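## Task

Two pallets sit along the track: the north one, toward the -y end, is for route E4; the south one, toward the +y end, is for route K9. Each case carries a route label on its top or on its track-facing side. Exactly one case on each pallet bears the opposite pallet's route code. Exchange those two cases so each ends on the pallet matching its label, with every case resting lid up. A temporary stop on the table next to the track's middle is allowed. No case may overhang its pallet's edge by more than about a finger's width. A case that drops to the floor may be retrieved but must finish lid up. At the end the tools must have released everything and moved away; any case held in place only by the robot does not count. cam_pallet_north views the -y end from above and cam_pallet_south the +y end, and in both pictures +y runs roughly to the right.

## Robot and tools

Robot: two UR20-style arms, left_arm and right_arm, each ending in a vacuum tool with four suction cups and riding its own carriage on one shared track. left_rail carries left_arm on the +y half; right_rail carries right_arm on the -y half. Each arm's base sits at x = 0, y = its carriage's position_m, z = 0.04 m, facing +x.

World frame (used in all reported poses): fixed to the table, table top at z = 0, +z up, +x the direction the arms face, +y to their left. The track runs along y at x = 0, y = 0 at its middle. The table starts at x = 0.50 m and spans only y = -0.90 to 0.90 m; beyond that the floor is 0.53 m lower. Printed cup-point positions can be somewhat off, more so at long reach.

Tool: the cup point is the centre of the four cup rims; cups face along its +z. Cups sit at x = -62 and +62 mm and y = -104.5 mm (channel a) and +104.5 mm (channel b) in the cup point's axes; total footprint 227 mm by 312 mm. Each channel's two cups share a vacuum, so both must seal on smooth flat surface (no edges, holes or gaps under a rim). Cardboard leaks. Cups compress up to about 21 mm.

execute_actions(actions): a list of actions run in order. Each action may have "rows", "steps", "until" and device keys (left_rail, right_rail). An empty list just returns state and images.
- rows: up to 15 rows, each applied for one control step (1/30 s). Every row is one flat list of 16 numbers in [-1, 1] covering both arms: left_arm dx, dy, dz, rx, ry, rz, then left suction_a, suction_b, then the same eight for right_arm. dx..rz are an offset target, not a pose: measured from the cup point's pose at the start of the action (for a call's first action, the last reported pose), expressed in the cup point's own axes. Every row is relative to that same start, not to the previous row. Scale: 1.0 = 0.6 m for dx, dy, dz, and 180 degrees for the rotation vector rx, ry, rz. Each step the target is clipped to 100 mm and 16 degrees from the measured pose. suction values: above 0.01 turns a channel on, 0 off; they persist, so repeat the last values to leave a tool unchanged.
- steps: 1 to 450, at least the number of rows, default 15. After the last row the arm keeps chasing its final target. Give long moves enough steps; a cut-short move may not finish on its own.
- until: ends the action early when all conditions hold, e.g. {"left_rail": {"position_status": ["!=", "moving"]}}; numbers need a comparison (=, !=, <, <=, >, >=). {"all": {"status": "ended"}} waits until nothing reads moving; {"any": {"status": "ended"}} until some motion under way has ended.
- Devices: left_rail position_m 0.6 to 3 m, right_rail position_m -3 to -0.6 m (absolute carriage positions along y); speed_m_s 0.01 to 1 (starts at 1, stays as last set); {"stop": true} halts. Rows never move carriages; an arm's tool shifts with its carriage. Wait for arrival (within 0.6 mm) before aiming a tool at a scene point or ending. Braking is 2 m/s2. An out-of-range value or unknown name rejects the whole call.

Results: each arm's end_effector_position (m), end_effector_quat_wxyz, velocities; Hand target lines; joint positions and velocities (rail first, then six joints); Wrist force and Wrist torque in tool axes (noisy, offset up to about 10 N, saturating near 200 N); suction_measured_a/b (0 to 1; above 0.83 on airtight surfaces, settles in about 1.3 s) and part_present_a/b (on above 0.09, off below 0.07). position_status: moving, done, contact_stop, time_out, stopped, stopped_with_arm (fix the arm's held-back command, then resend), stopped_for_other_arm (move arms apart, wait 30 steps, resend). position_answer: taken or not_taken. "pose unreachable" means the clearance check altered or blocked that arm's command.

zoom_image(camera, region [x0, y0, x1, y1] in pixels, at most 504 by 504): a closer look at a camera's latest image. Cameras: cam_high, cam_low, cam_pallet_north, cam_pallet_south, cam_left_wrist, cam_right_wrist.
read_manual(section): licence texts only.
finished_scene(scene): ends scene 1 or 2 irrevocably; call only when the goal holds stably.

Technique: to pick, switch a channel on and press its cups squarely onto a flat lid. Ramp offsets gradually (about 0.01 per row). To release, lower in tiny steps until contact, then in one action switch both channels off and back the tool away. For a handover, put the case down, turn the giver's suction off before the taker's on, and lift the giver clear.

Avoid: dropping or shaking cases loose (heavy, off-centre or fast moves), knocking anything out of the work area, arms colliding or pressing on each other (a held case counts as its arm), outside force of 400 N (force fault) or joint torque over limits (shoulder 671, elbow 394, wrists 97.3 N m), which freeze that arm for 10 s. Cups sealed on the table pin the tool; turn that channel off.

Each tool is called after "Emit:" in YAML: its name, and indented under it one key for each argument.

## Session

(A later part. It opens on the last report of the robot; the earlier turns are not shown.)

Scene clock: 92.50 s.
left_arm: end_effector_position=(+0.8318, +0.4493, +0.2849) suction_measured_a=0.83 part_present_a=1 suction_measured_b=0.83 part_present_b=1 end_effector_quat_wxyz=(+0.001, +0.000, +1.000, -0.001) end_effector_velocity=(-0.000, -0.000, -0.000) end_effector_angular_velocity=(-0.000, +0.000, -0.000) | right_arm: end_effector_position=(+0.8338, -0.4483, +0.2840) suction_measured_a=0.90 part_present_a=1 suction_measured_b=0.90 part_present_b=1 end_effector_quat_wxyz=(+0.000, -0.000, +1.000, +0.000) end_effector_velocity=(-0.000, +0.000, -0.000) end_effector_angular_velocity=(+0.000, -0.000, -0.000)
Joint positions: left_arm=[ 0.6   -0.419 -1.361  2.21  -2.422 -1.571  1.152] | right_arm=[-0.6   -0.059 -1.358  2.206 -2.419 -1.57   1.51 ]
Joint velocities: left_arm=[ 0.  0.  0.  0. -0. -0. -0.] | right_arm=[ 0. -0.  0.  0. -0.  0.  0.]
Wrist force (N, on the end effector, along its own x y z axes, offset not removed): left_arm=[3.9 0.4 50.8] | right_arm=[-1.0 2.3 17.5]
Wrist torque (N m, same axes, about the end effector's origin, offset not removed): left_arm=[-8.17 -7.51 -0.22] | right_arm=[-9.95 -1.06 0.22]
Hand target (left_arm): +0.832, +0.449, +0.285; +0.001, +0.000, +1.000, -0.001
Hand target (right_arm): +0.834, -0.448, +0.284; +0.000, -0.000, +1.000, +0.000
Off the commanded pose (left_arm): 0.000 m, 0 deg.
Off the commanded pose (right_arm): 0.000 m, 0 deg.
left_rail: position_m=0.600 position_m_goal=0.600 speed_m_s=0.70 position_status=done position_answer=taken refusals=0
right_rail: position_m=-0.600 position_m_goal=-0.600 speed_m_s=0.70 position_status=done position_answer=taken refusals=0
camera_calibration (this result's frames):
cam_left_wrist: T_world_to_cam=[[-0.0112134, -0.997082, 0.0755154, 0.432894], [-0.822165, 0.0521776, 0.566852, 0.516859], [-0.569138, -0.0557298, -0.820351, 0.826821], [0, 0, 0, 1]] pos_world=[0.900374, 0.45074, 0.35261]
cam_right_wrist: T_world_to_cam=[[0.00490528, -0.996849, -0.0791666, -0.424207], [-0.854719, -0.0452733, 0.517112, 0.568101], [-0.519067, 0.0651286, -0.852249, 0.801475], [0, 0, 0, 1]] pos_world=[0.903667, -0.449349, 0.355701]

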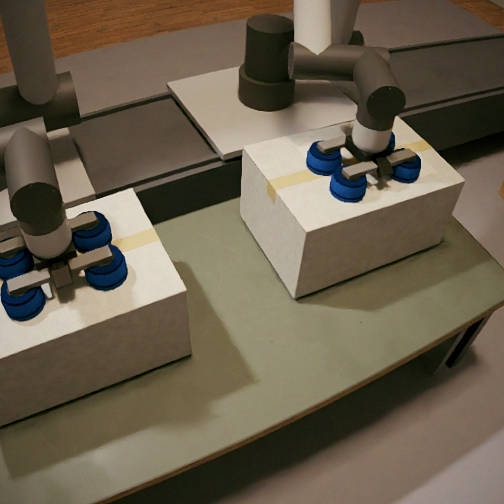

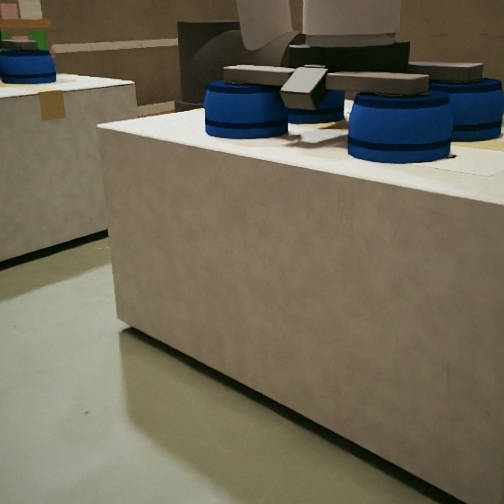

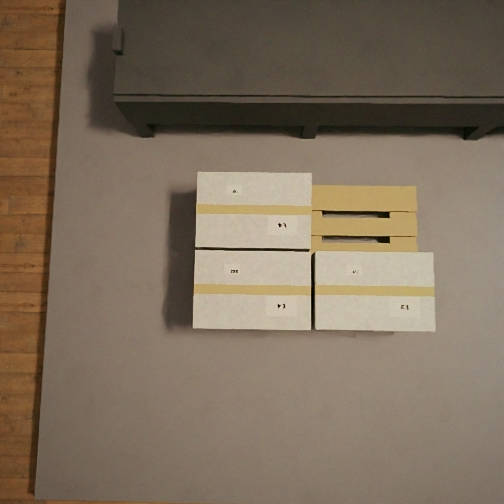

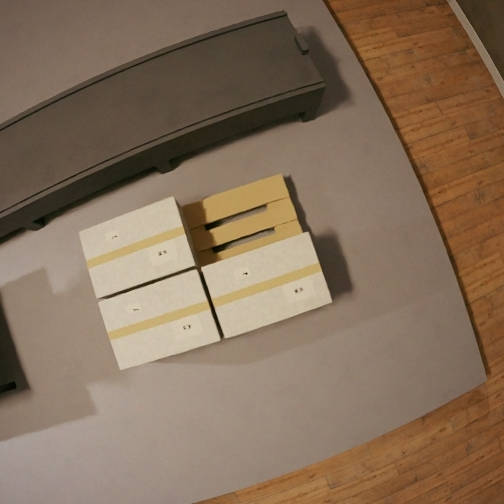

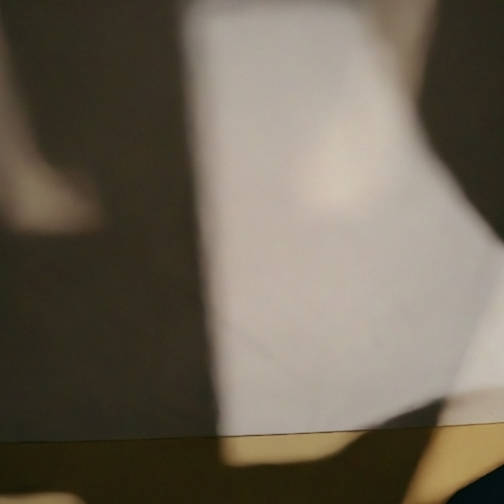

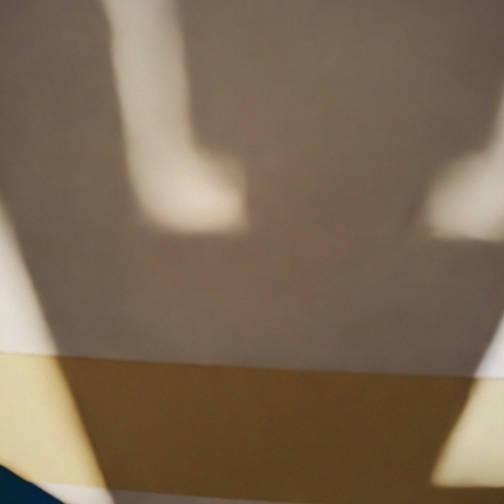

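Emit:
execute_actions:
  actions:
    - {"rows":[[0,0,0.01,0,0,0,1,1,0,0,0.01,0,0,0,1,1]],"steps":12}
    - {"rows":[[0,0,-0.25,0,0,0,0,0,0,0,-0.25,0,0,0,0,0]],"steps":30}
    - {"right_rail":{"position_m":-1.8,"speed_m_s":1},"steps":100,"until":{"all":{"status":"ended"}}}
    - {"steps":30}
    - {"rows":[[0,-1,0,0,0,0,0,0,0,0,0,0,0,0,0,0]],"steps":60}
    - {"rows":[[0,-0.496,0,0,0,0,0,0,0,0,0,0,0,0,0,0]],"steps":45}

Scene clock: 108.77 s.
left_arm: end_effector_position=(+0.8302, -0.4478, +0.4305) suction_measured_a=0.00 part_present_a=0 suction_measured_b=0.00 part_present_b=0 end_effector_quat_wxyz=(+0.001, +0.000, +1.000, -0.001) end_effector_velocity=(+0.000, -0.000, -0.000) end_effector_angular_velocity=(+0.000, +0.000, -0.000) | right_arm: end_effector_position=(+0.8336, -1.6481, +0.4283) suction_measured_a=0.00 part_present_a=0 suction_measured_b=0.00 part_present_b=0 end_effector_quat_wxyz=(+0.000, -0.000, +1.000, +0.000) end_effector_velocity=(-0.000, +0.000, +0.000) end_effector_angular_velocity=(-0.000, -0.000, +0.000)
Joint positions: left_arm=[ 0.6   -1.052 -0.973  1.353 -1.953 -1.569  0.519] | right_arm=[-1.8   -0.059 -1.492  2.105 -2.184 -1.57   1.511]
Joint velocities: left_arm=[ 0.    -0.     0.    -0.001  0.    -0.    -0.   ] | right_arm=[ 0.  0. -0.  0. -0.  0. -0.]
Wrist force (N, on the end effector, along its own x y z axes, offset not removed): left_arm=[7.3 2.8 0.5] | right_arm=[-1.6 -0.4 -0.3]
Wrist torque (N m, same axes, about the end effector's origin, offset not removed): left_arm=[0.06 -0.63 -0.16] | right_arm=[0.07 0.34 0.25]
Hand target (left_arm): +0.830, -0.448, +0.431; +0.001, +0.000, +1.000, -0.001
Hand target (right_arm): +0.834, -1.648, +0.428; +0.000, -0.000, +1.000, +0.000
Off the commanded pose (left_arm): 0.000 m, 0 deg.
Off the commanded pose (right_arm): 0.000 m, 0 deg.
left_rail: position_m=0.600 position_m_goal=0.600 speed_m_s=0.70 position_status=done position_answer=taken refusals=0
right_rail: position_m=-1.800 position_m_goal=-1.800 speed_m_s=1.00 position_status=done position_answer=taken refusals=0
camera_calibration (this result's frames):
cam_left_wrist: T_world_to_cam=[[-0.0111678, -0.99706, 0.0758131, -0.472693], [-0.821907, 0.0523349, 0.567212, 0.479476], [-0.569512, -0.0559768, -0.820075, 0.895417], [0, 0, 0, 1]] pos_world=[0.898756, -0.446273, 0.498181]
cam_right_wrist: T_world_to_cam=[[0.00485264, -0.99685, -0.0791662, -1.60875], [-0.854709, -0.0452296, 0.517133, 0.439069], [-0.519084, 0.0651546, -0.852236, 1.00258], [0, 0, 0, 1]] pos_world=[0.903508, -1.64915, 0.500021]

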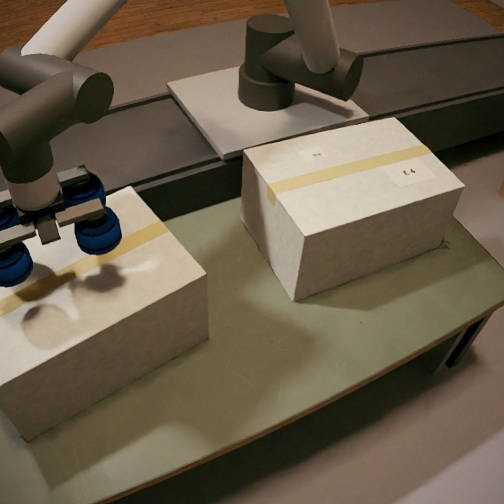

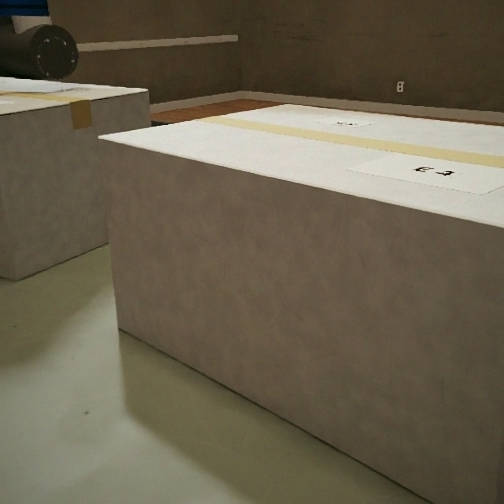

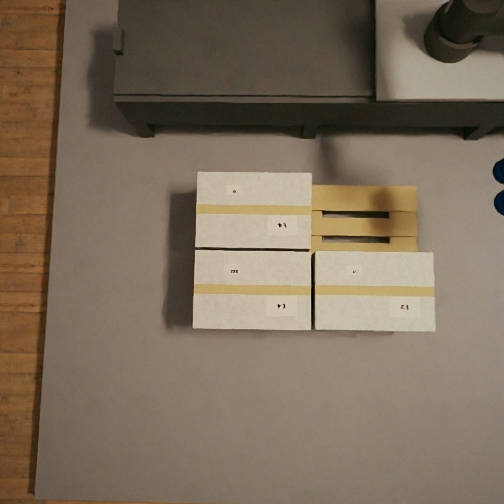

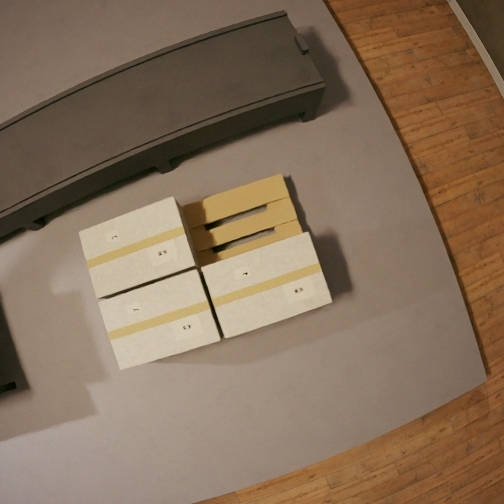

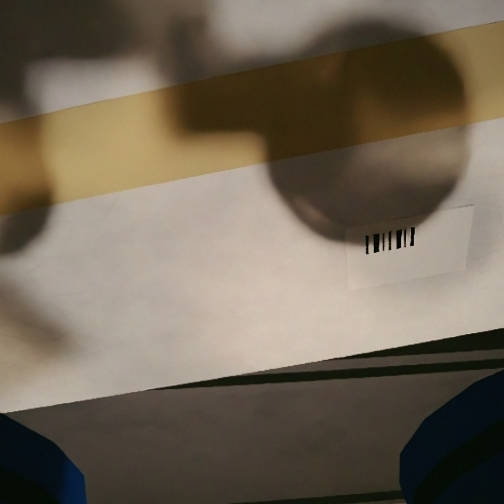

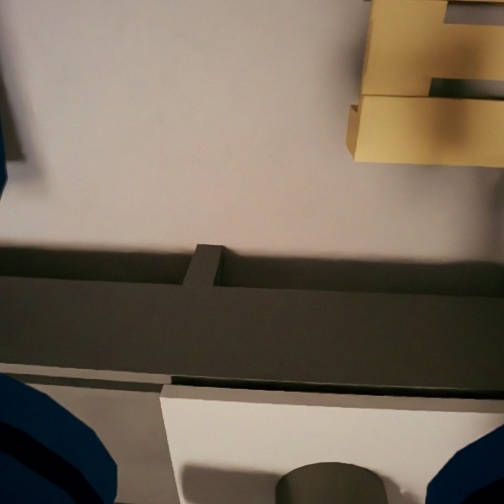

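Emit:
execute_actions:
  actions:
    - {"rows":[[0,0,-0.3,0,0,-0.061,0,0,0,0,0,0,0,0,0,0]],"steps":35}

Scene clock: 116.20 s.
left_arm: end_effector_position=(+0.8296, -0.4474, +0.6106) suction_measured_a=0.00 part_present_a=0 suction_measured_b=0.00 part_present_b=0 end_effector_quat_wxyz=(+0.001, -0.096, +0.995, -0.001) end_effector_velocity=(+0.000, -0.000, +0.000) end_effector_angular_velocity=(+0.000, +0.000, +0.000) | right_arm: end_effector_position=(+0.8336, -1.6481, +0.4283) suction_measured_a=0.00 part_present_a=0 suction_measured_b=0.00 part_present_b=0 end_effector_quat_wxyz=(+0.000, -0.000, +1.000, +0.000) end_effector_velocity=(+0.000, -0.000, -0.000) end_effector_angular_velocity=(+0.000, +0.000, -0.000)
Joint positions: left_arm=[ 0.6   -1.052 -1.033  1.195 -1.736 -1.569  0.327] | right_arm=[-1.8   -0.059 -1.492  2.105 -2.184 -1.57   1.511]
Joint velocities: left_arm=[ 0.    -0.     0.    -0.001  0.001  0.    -0.   ] | right_arm=[ 0. -0.  0. -0. -0. -0. -0.]
Wrist force (N, on the end effector, along its own x y z axes, offset not removed): left_arm=[0.9 3.3 -1.7] | right_arm=[-2.6 -1.0 1.3]
Wrist torque (N m, same axes, about the end effector's origin, offset not removed): left_arm=[0.10 0.20 -0.16] | right_arm=[-0.05 0.53 0.16]
Hand target (left_arm): +0.830, -0.448, +0.611; +0.001, -0.096, +0.995, -0.001
Hand target (right_arm): +0.834, -1.648, +0.428; +0.000, -0.000, +1.000, +0.000
Off the commanded pose (left_arm): 0.000 m, 0 deg.
Off the commanded pose (right_arm): 0.000 m, 0 deg.
left_rail: position_m=0.600 position_m_goal=0.600 speed_m_s=0.70 position_status=done position_answer=taken refusals=0
right_rail: position_m=-1.800 position_m_goal=-1.800 speed_m_s=1.00 position_status=done position_answer=taken refusals=0
camera_calibration (this result's frames):
cam_left_wrist: T_world_to_cam=[[0.178927, -0.980903, 0.0762538, -0.636713], [-0.816722, -0.104868, 0.567423, 0.302105], [-0.54859, -0.163805, -0.819888, 0.977019], [0, 0, 0, 1]] pos_world=[0.896643, -0.432831, 0.678177]
cam_right_wrist: T_world_to_cam=[[0.0048528, -0.99685, -0.0791664, -1.60875], [-0.854709, -0.0452298, 0.517133, 0.439068], [-0.519084, 0.0651547, -0.852236, 1.00258], [0, 0, 0, 1]] pos_world=[0.903508, -1.64915, 0.500021]

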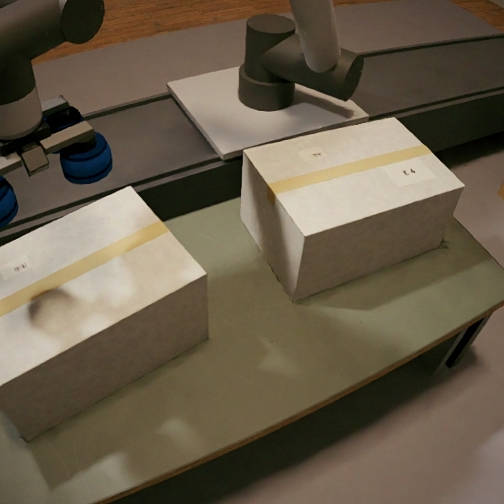

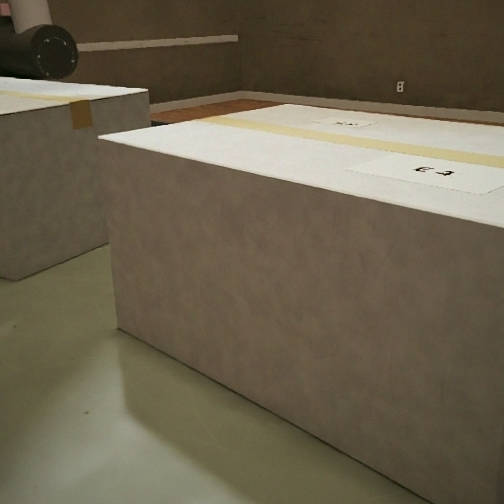

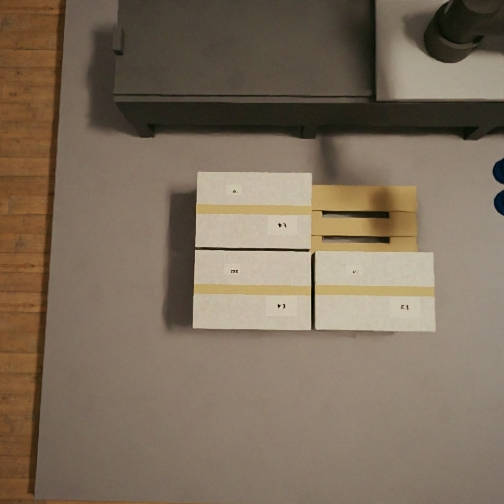

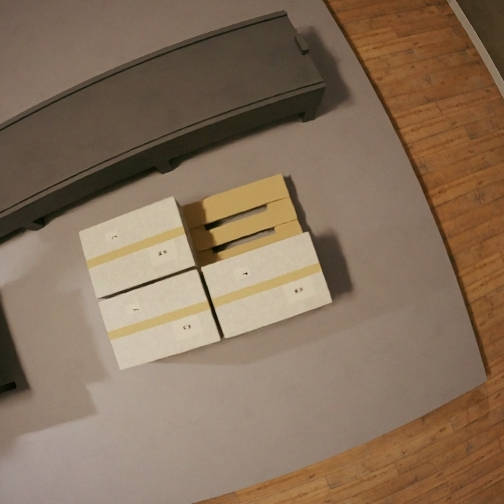

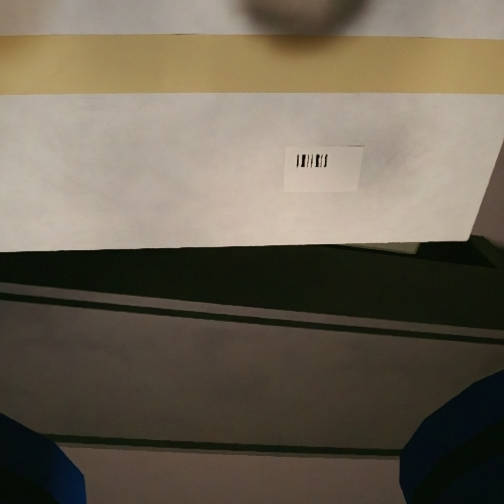

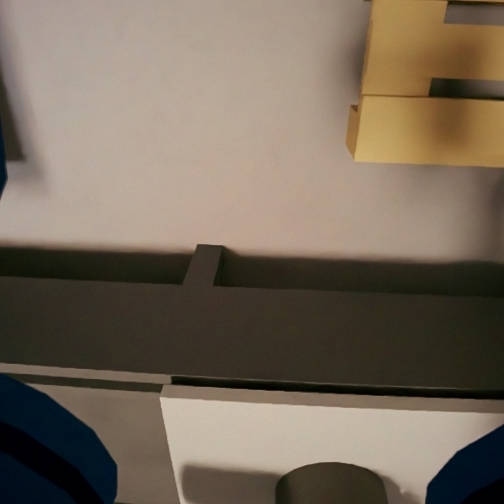

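Emit:
execute_actions:
  actions:
    - {"rows":[[-0.012,0.035,0.45,0,0,0,0,0,0,0,0,0,0,0,0,0]],"steps":40}
    - {"rows":[[0,0,0.03,0,0,0,1,1,0,0,0,0,0,0,0,0],[0,0,0.06,0,0,0,1,1,0,0,0,0,0,0,0,0],[0,0,0.093,0,0,0,1,1,0,0,0,0,0,0,0,0]],"steps":50}
    - {"rows":[[0,0,-0.03,0,0,0,1,1,0,0,0,0,0,0,0,0],[0,0,-0.08,0,0,0,1,1,0,0,0,0,0,0,0,0],[0,0,-0.15,0,0,0.02,1,1,0,0,0,0,0,0,0,0],[0,0,-0.3,0,0,0.04,1,1,0,0,0,0,0,0,0,0],[0,0,-0.45,0,0,0.061,1,1,0,0,0,0,0,0,0,0],[0,0,-0.65,0,0,0.061,1,1,0,0,0,0,0,0,0,0]],"steps":60}

Scene clock: 133.27 s.
left_arm: end_effector_position=(+0.8325, -0.4252, +0.6748) suction_measured_a=0.83 part_present_a=1 suction_measured_b=0.83 part_present_b=1 end_effector_quat_wxyz=(+0.001, +0.000, +1.000, -0.001) end_effector_velocity=(+0.000, -0.000, +0.000) end_effector_angular_velocity=(-0.000, -0.000, -0.000) | right_arm: end_effector_position=(+0.8336, -1.6481, +0.4283) suction_measured_a=0.00 part_present_a=0 suction_measured_b=0.00 part_present_b=0 end_effector_quat_wxyz=(+0.000, -0.000, +1.000, +0.000) end_effector_velocity=(-0.000, +0.000, +0.000) end_effector_angular_velocity=(-0.000, -0.000, +0.000)
Joint positions: left_arm=[ 0.6   -1.042 -1.062  1.154 -1.664 -1.569  0.529] | right_arm=[-1.8   -0.059 -1.492  2.105 -2.184 -1.57   1.511]
Joint velocities: left_arm=[ 0.  0.  0. -0.  0. -0.  0.] | right_arm=[ 0.  0. -0.  0. -0. -0.  0.]
Wrist force (N, on the end effector, along its own x y z axes, offset not removed): left_arm=[-0.3 -1.8 16.7] | right_arm=[-2.1 -1.6 -0.2]
Wrist torque (N m, same axes, about the end effector's origin, offset not removed): left_arm=[-9.31 0.10 -0.12] | right_arm=[-0.13 0.45 0.29]
Hand target (left_arm): +0.833, -0.425, +0.675; +0.001, +0.000, +1.000, -0.001
Hand target (right_arm): +0.834, -1.648, +0.428; +0.000, -0.000, +1.000, +0.000
Off the commanded pose (left_arm): 0.001 m, 0 deg.
Off the commanded pose (right_arm): 0.000 m, 0 deg.
left_rail: position_m=0.600 position_m_goal=0.600 speed_m_s=0.70 position_status=done position_answer=taken refusals=0
right_rail: position_m=-1.800 position_m_goal=-1.800 speed_m_s=1.00 position_status=done position_answer=taken refusals=0
camera_calibration (this result's frames):
cam_left_wrist: T_world_to_cam=[[-0.0111651, -0.997058, 0.0758385, -0.468734], [-0.821921, 0.0523459, 0.567191, 0.341682], [-0.569492, -0.0560005, -0.820087, 1.09831], [0, 0, 0, 1]] pos_world=[0.901081, -0.423734, 0.742459]
cam_right_wrist: T_world_to_cam=[[0.00485283, -0.99685, -0.0791661, -1.60875], [-0.854709, -0.0452297, 0.517133, 0.439069], [-0.519085, 0.0651544, -0.852236, 1.00258], [0, 0, 0, 1]] pos_world=[0.903508, -1.64915, 0.500021]

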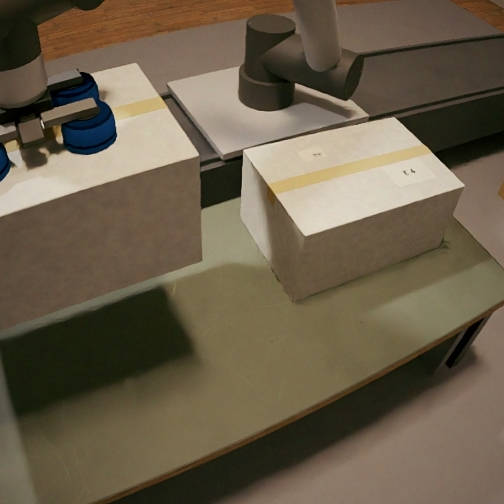

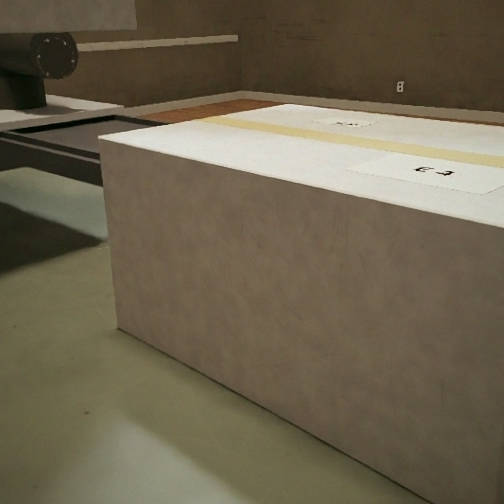

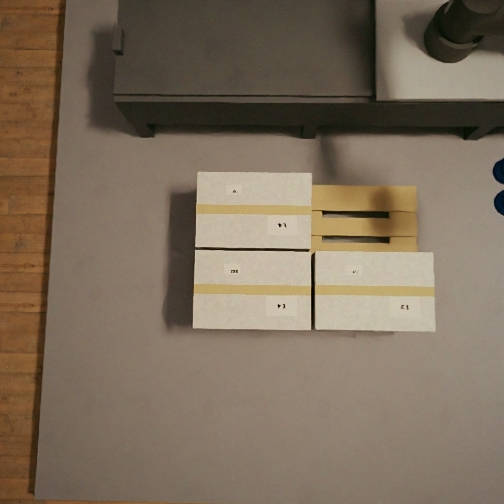

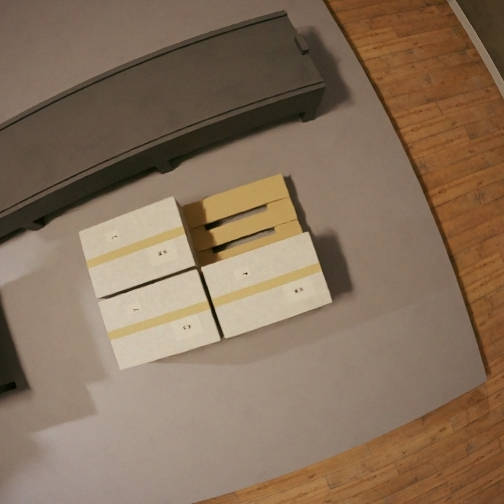

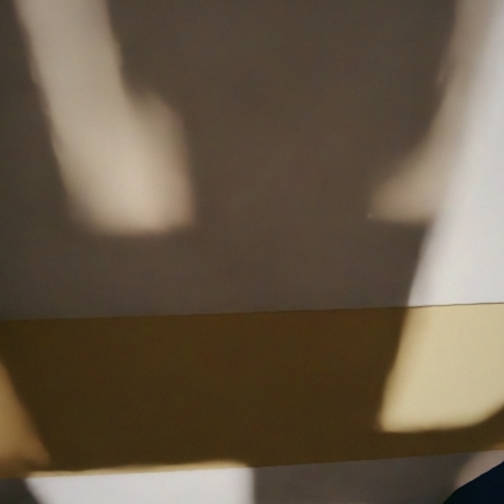

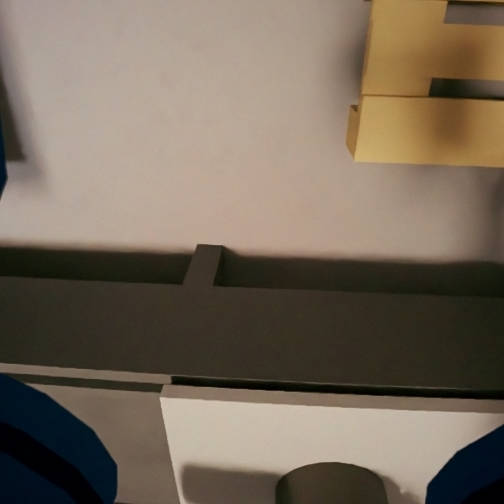

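Emit:
execute_actions:
  actions:
    - {"left_rail":{"position_m":2.76},"rows":[[0,0.15,0,0,0,0,1,1,0,0,0,0,0,0,0,0],[0,0.3,0,0,0,0,1,1,0,0,0,0,0,0,0,0],[0,0.6,0,0,0,0,1,1,0,0,0,0,0,0,0,0],[0,0.85,0,0,0,0,1,1,0,0,0,0,0,0,0,0]],"steps":60}
    - {"right_rail":{"position_m":-0.6},"rows":[[0.02,0.858,0,0,0,0,1,1,0,0,0,0,0,0,0,0]],"steps":200,"until":{"all":{"status":"ended"}}}
    - {"steps":20}
    - {"rows":[[0,0,1,0,0,0,1,1,0,1,0,0,0,0,0,0]],"steps":60}
    - {"rows":[[0,0,0.2,0,0,0,1,1,0,0.495,0,0,0,0,0,0]],"steps":45}

Scene clock: 150.17 s.
left_arm: end_effector_position=(+0.8244, +2.7585, -0.0469) suction_measured_a=0.83 part_present_a=1 suction_measured_b=0.83 part_present_b=1 end_effector_quat_wxyz=(+0.001, +0.000, +1.000, -0.001) end_effector_velocity=(-0.000, +0.000, -0.000) end_effector_angular_velocity=(+0.000, +0.000, +0.000) | right_arm: end_effector_position=(+0.8319, +0.4485, +0.4273) suction_measured_a=0.00 part_present_a=0 suction_measured_b=0.00 part_present_b=0 end_effector_quat_wxyz=(-0.000, -0.000, +1.000, -0.001) end_effector_velocity=(+0.000, +0.000, -0.000) end_effector_angular_velocity=(-0.000, +0.000, +0.000)
Joint positions: left_arm=[ 2.76  -0.248 -0.917  2.329 -2.986 -1.571  1.323] | right_arm=[-0.6    0.75  -0.969  1.35  -1.951 -1.572  2.319]
Joint velocities: left_arm=[ 0.  0.  0. -0. -0. -0. -0.] | right_arm=[ 0.     0.     0.    -0.001  0.    -0.     0.   ]
Wrist force (N, on the end effector, along its own x y z axes, offset not removed): left_arm=[58.5 0.1 8.6] | right_arm=[-2.6 1.8 -1.1]
Wrist torque (N m, same axes, about the end effector's origin, offset not removed): left_arm=[-9.98 0.91 -1.08] | right_arm=[0.28 0.55 0.31]
Hand target (left_arm): +0.824, +2.758, -0.047; +0.001, +0.000, +1.000, -0.001
Hand target (right_arm): +0.832, +0.449, +0.427; -0.000, -0.000, +1.000, -0.001
Off the commanded pose (left_arm): 0.000 m, 0 deg.
Off the commanded pose (right_arm): 0.000 m, 0 deg.
left_rail: position_m=2.760 position_m_goal=2.760 speed_m_s=0.70 position_status=done position_answer=taken refusals=0
right_rail: position_m=-0.600 position_m_goal=-0.600 speed_m_s=1.00 position_status=done position_answer=taken refusals=0
camera_calibration (this result's frames):
cam_left_wrist: T_world_to_cam=[[-0.0112262, -0.997077, 0.0755676, 2.76036], [-0.822232, 0.0522113, 0.566752, 0.578273], [-0.569041, -0.0557716, -0.820415, 0.679057], [0, 0, 0, 1]] pos_world=[0.892874, 2.75998, 0.0207771]
cam_right_wrist: T_world_to_cam=[[0.00483872, -0.996992, -0.0773549, 0.480449], [-0.854622, -0.0442887, 0.517358, 0.532398], [-0.519227, 0.0636059, -0.852266, 0.865097], [0, 0, 0, 1]] pos_world=[0.901857, 0.447558, 0.499018]

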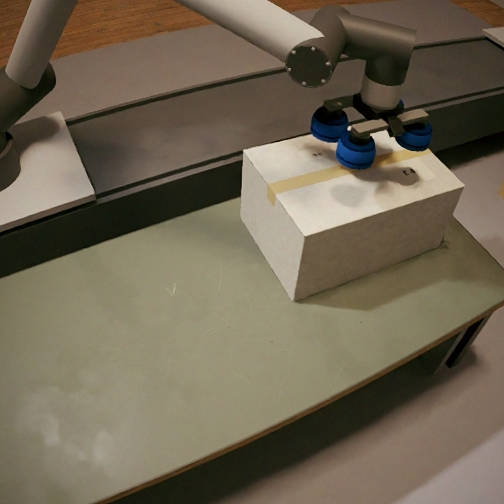

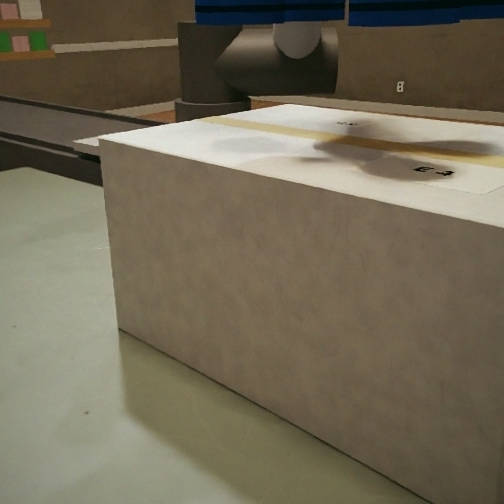

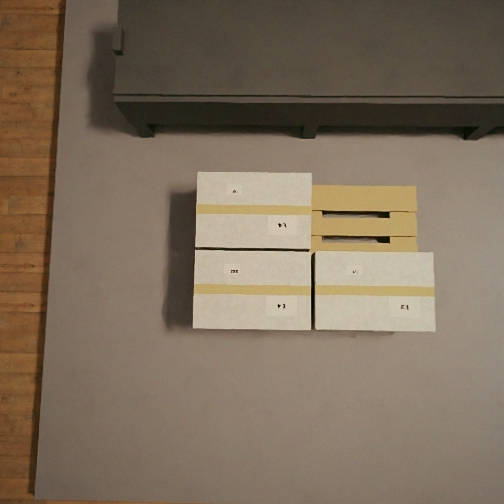

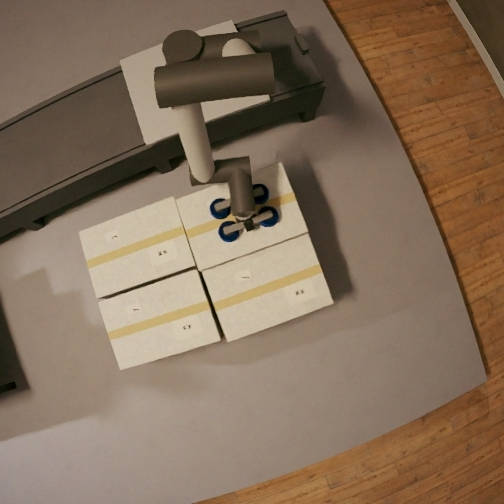

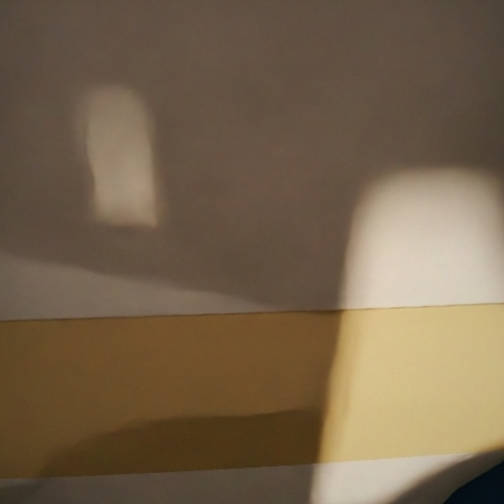

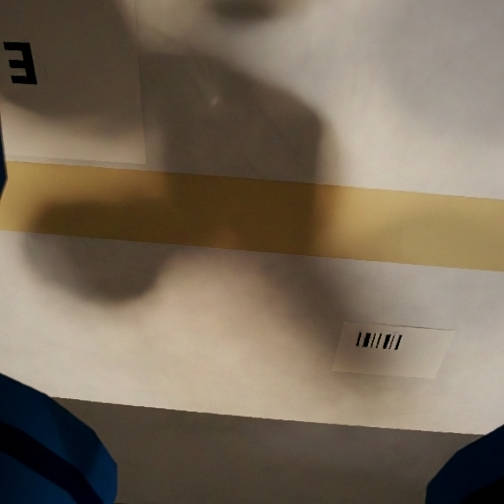

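Emit:
execute_actions:
  actions:
    - {"rows":[[0.035,0,0,0,0,0.008,1,1,0,0,0.2,0,0,0,0,0]],"steps":30}
    - {"rows":[[0,0,0.09,0,0,0,1,1,0,0,0.015,0,0,0,1,1],[0,0,0.1,0,0,0,1,1,0,0,0.03,0,0,0,1,1],[0,0,0.1,0,0,0,1,1,0,0,0.042,0,0,0,1,1]],"steps":50}
    - {"rows":[[0,0,0,0,0,0,1,1,0,0,-0.03,0,0,0,1,1],[0,0,0,0,0,0,1,1,0,0,-0.1,0,0,0,1,1],[0,0,0,0,0,0,1,1,0,0,-0.2,0,0,0,1,1],[0,0,0,0,0,0,1,1,0,0,-0.35,0,0,0,1,1]],"steps":40}

Scene clock: 161.40 s.
left_arm: end_effector_position=(+0.8036, +2.7585, -0.1071) suction_measured_a=0.83 part_present_a=1 suction_measured_b=0.83 part_present_b=1 end_effector_quat_wxyz=(+0.001, +0.013, +1.000, -0.001) end_effector_velocity=(-0.000, +0.000, -0.000) end_effector_angular_velocity=(+0.000, +0.000, +0.000) | right_arm: end_effector_position=(+0.8318, +0.4486, +0.4921) suction_measured_a=0.90 part_present_a=1 suction_measured_b=0.90 part_present_b=1 end_effector_quat_wxyz=(-0.000, -0.000, +1.000, -0.001) end_effector_velocity=(+0.000, -0.000, +0.000) end_effector_angular_velocity=(-0.000, +0.000, -0.000)
Joint positions: left_arm=[ 2.76  -0.255 -0.824  2.35  -3.101 -1.571  1.341] | right_arm=[-0.6    0.75  -0.995  1.3   -1.875 -1.572  2.32 ]
Joint velocities: left_arm=[ 0.  0.  0. -0.  0. -0. -0.] | right_arm=[ 0. -0. -0. -0.  0. -0. -0.]
Wrist force (N, on the end effector, along its own x y z axes, offset not removed): left_arm=[1.8 2.0 17.7] | right_arm=[-2.5 -1.5 52.4]
Wrist torque (N m, same axes, about the end effector's origin, offset not removed): left_arm=[-9.05 -0.09 -0.24] | right_arm=[-7.24 -7.03 0.18]
Hand target (left_arm): +0.804, +2.758, -0.107; +0.001, +0.013, +1.000, -0.001
Hand target (right_arm): +0.832, +0.449, +0.492; -0.000, -0.000, +1.000, -0.001
Off the commanded pose (left_arm): 0.000 m, 0 deg.
Off the commanded pose (right_arm): 0.000 m, 0 deg.
left_rail: position_m=2.760 position_m_goal=2.760 speed_m_s=0.70 position_status=done position_answer=taken refusals=0
right_rail: position_m=-0.600 position_m_goal=-0.600 speed_m_s=1.00 position_status=done position_answer=taken refusals=0
camera_calibration (this result's frames):
cam_left_wrist: T_world_to_cam=[[-0.0362692, -0.996486, 0.0754975, 2.78313], [-0.820676, 0.0728082, 0.566736, 0.537218], [-0.570241, -0.0414039, -0.820433, 0.579192], [0, 0, 0, 1]] pos_world=[0.872103, 2.75821, -0.0393917]
cam_right_wrist: T_world_to_cam=[[0.00476791, -0.996991, -0.0773667, 0.485666], [-0.854596, -0.0442377, 0.517406, 0.49871], [-0.519271, 0.0636503, -0.852236, 0.920266], [0, 0, 0, 1]] pos_world=[0.901748, 0.447691, 0.563822]

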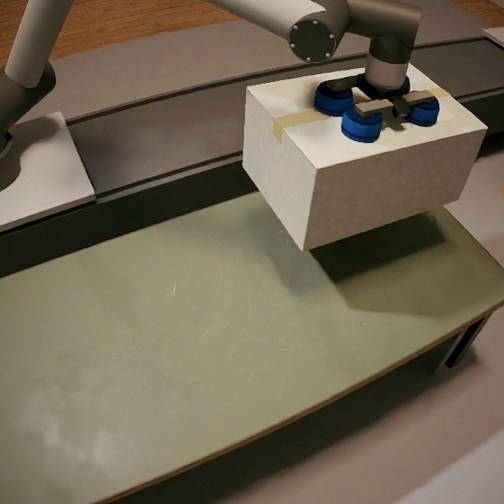

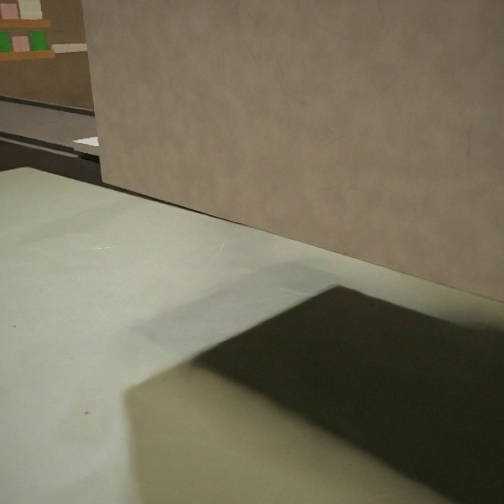

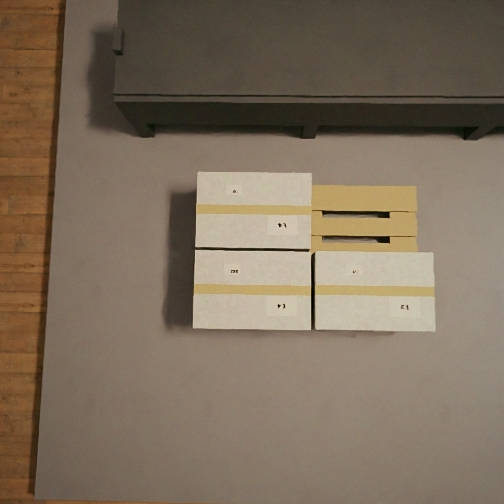

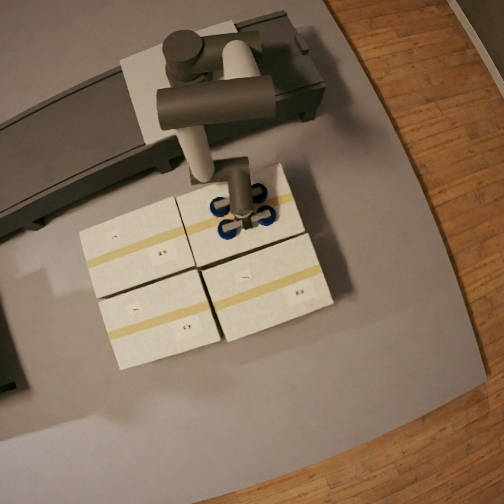

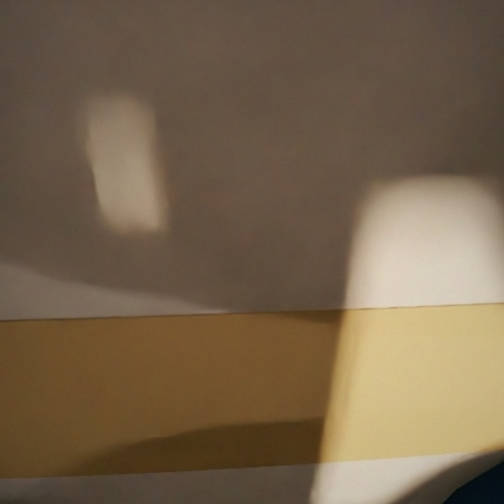

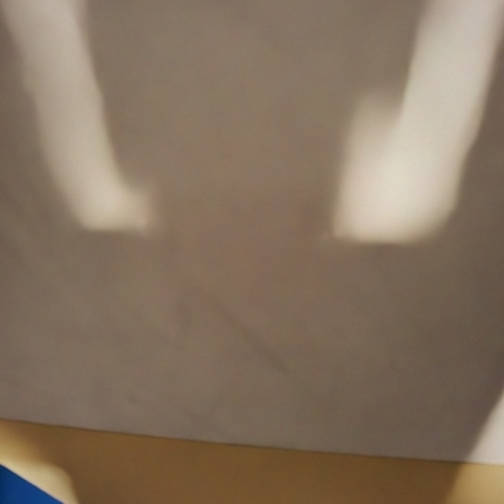

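Emit:
execute_actions:
  actions:
    - {"rows":[[0,0,0.012,0,0,0,1,1,0,-0.15,0,0,0,0,1,1],[0,0,0.012,0,0,0,1,1,0,-0.4,0,0,0,0,1,1],[0,0,0.012,0,0,0,1,1,0,-0.7,0,0,0,0,1,1],[0,0,0.012,0,0,0,1,1,0,-0.9,0,0,0,0,1,1]],"steps":45}
    - {"right_rail":{"position_m":-2.12},"rows":[[0,0,-0.4,0,0,0,0,0,-0.02,-0.848,0,0,0,-0.015,1,1]],"steps":200,"until":{"all":{"status":"ended"}}}
    - {"steps":20}
    - {"rows":[[0,0,0,0,0,0,0,0,0,0,0.9,0,0,0,1,1]],"steps":60}

Scene clock: 177.27 s.
left_arm: end_effector_position=(+0.8027, +2.7587, +0.1260) suction_measured_a=0.00 part_present_a=0 suction_measured_b=0.00 part_present_b=0 end_effector_quat_wxyz=(+0.001, +0.013, +1.000, -0.001) end_effector_velocity=(+0.000, +0.000, +0.000) end_effector_angular_velocity=(-0.000, -0.000, +0.000) | right_arm: end_effector_position=(+0.8462, -2.1180, -0.0466) suction_measured_a=0.90 part_present_a=1 suction_measured_b=0.90 part_present_b=1 end_effector_quat_wxyz=(+0.000, -0.024, +1.000, +0.000) end_effector_velocity=(+0.000, +0.000, -0.000) end_effector_angular_velocity=(+0.000, +0.000, +0.000)
Joint positions: left_arm=[ 2.76  -0.255 -1.194  2.341 -2.72  -1.571  1.341] | right_arm=[-2.12  -0.238 -0.912  2.297 -2.956 -1.57   1.285]
Joint velocities: left_arm=[ 0.  0. -0.  0. -0.  0. -0.] | right_arm=[ 0.     0.     0.001 -0.    -0.     0.     0.   ]
Wrist force (N, on the end effector, along its own x y z axes, offset not removed): left_arm=[1.4 0.7 -1.7] | right_arm=[-2.8 0.9 52.2]
Wrist torque (N m, same axes, about the end effector's origin, offset not removed): left_arm=[-0.16 0.08 -0.25] | right_arm=[-7.00 -6.91 0.17]
Hand target (left_arm): +0.803, +2.758, +0.126; +0.001, +0.013, +1.000, -0.001
Hand target (right_arm): +0.846, -2.118, -0.047; +0.000, -0.024, +1.000, +0.000
Off the commanded pose (left_arm): 0.000 m, 0 deg.
Off the commanded pose (right_arm): 0.001 m, 0 deg.
left_rail: position_m=2.760 position_m_goal=2.760 speed_m_s=0.70 position_status=done position_answer=taken refusals=0
right_rail: position_m=-2.120 position_m_goal=-2.120 speed_m_s=1.00 position_status=done position_answer=taken refusals=0
camera_calibration (this result's frames):
cam_left_wrist: T_world_to_cam=[[-0.0362534, -0.996488, 0.0754818, 2.76571], [-0.82068, 0.0727861, 0.566733, 0.404462], [-0.570237, -0.0414004, -0.820437, 0.769977], [0, 0, 0, 1]] pos_world=[0.87127, 2.75844, 0.193735]
cam_right_wrist: T_world_to_cam=[[0.0515842, -0.995502, -0.0794617, -2.15151], [-0.851724, -0.0854, 0.516984, 0.586561], [-0.521445, 0.0410113, -0.852299, 0.585851], [0, 0, 0, 1]] pos_world=[0.916061, -2.11576, 0.025115]

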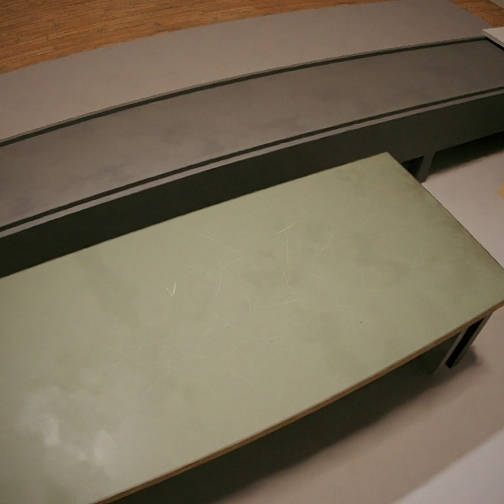

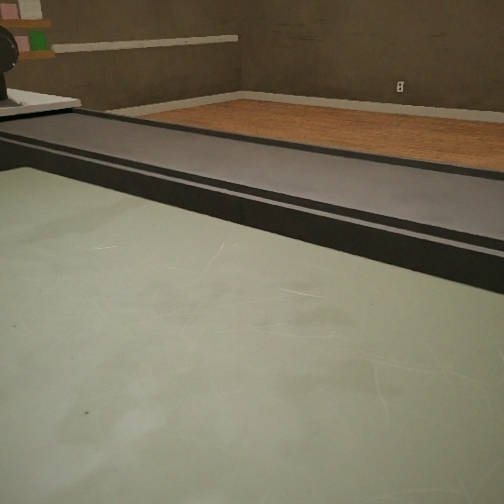

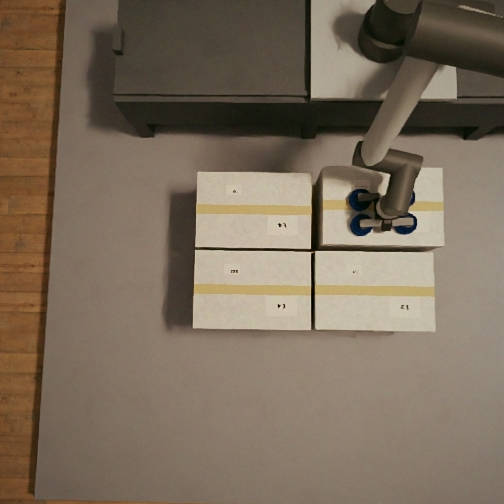

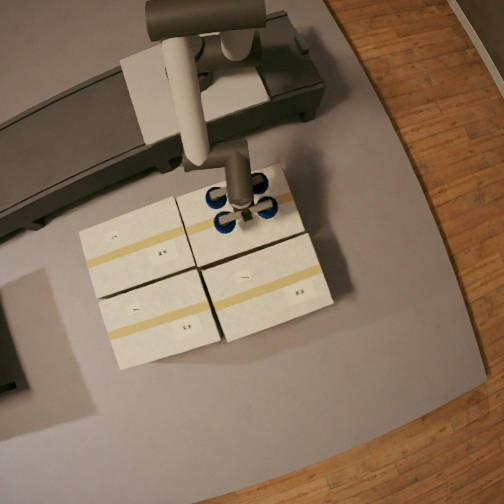

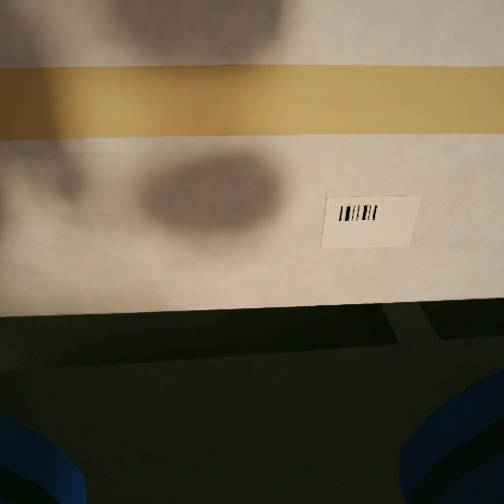

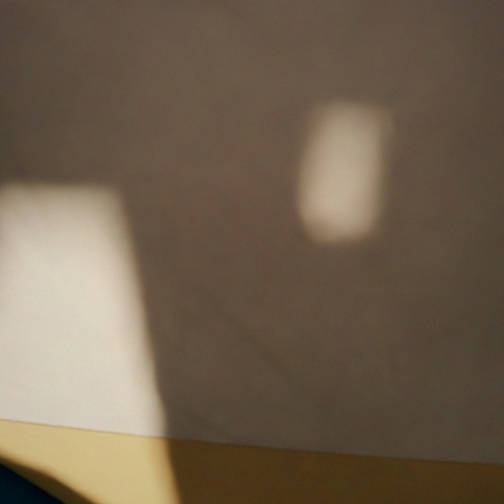

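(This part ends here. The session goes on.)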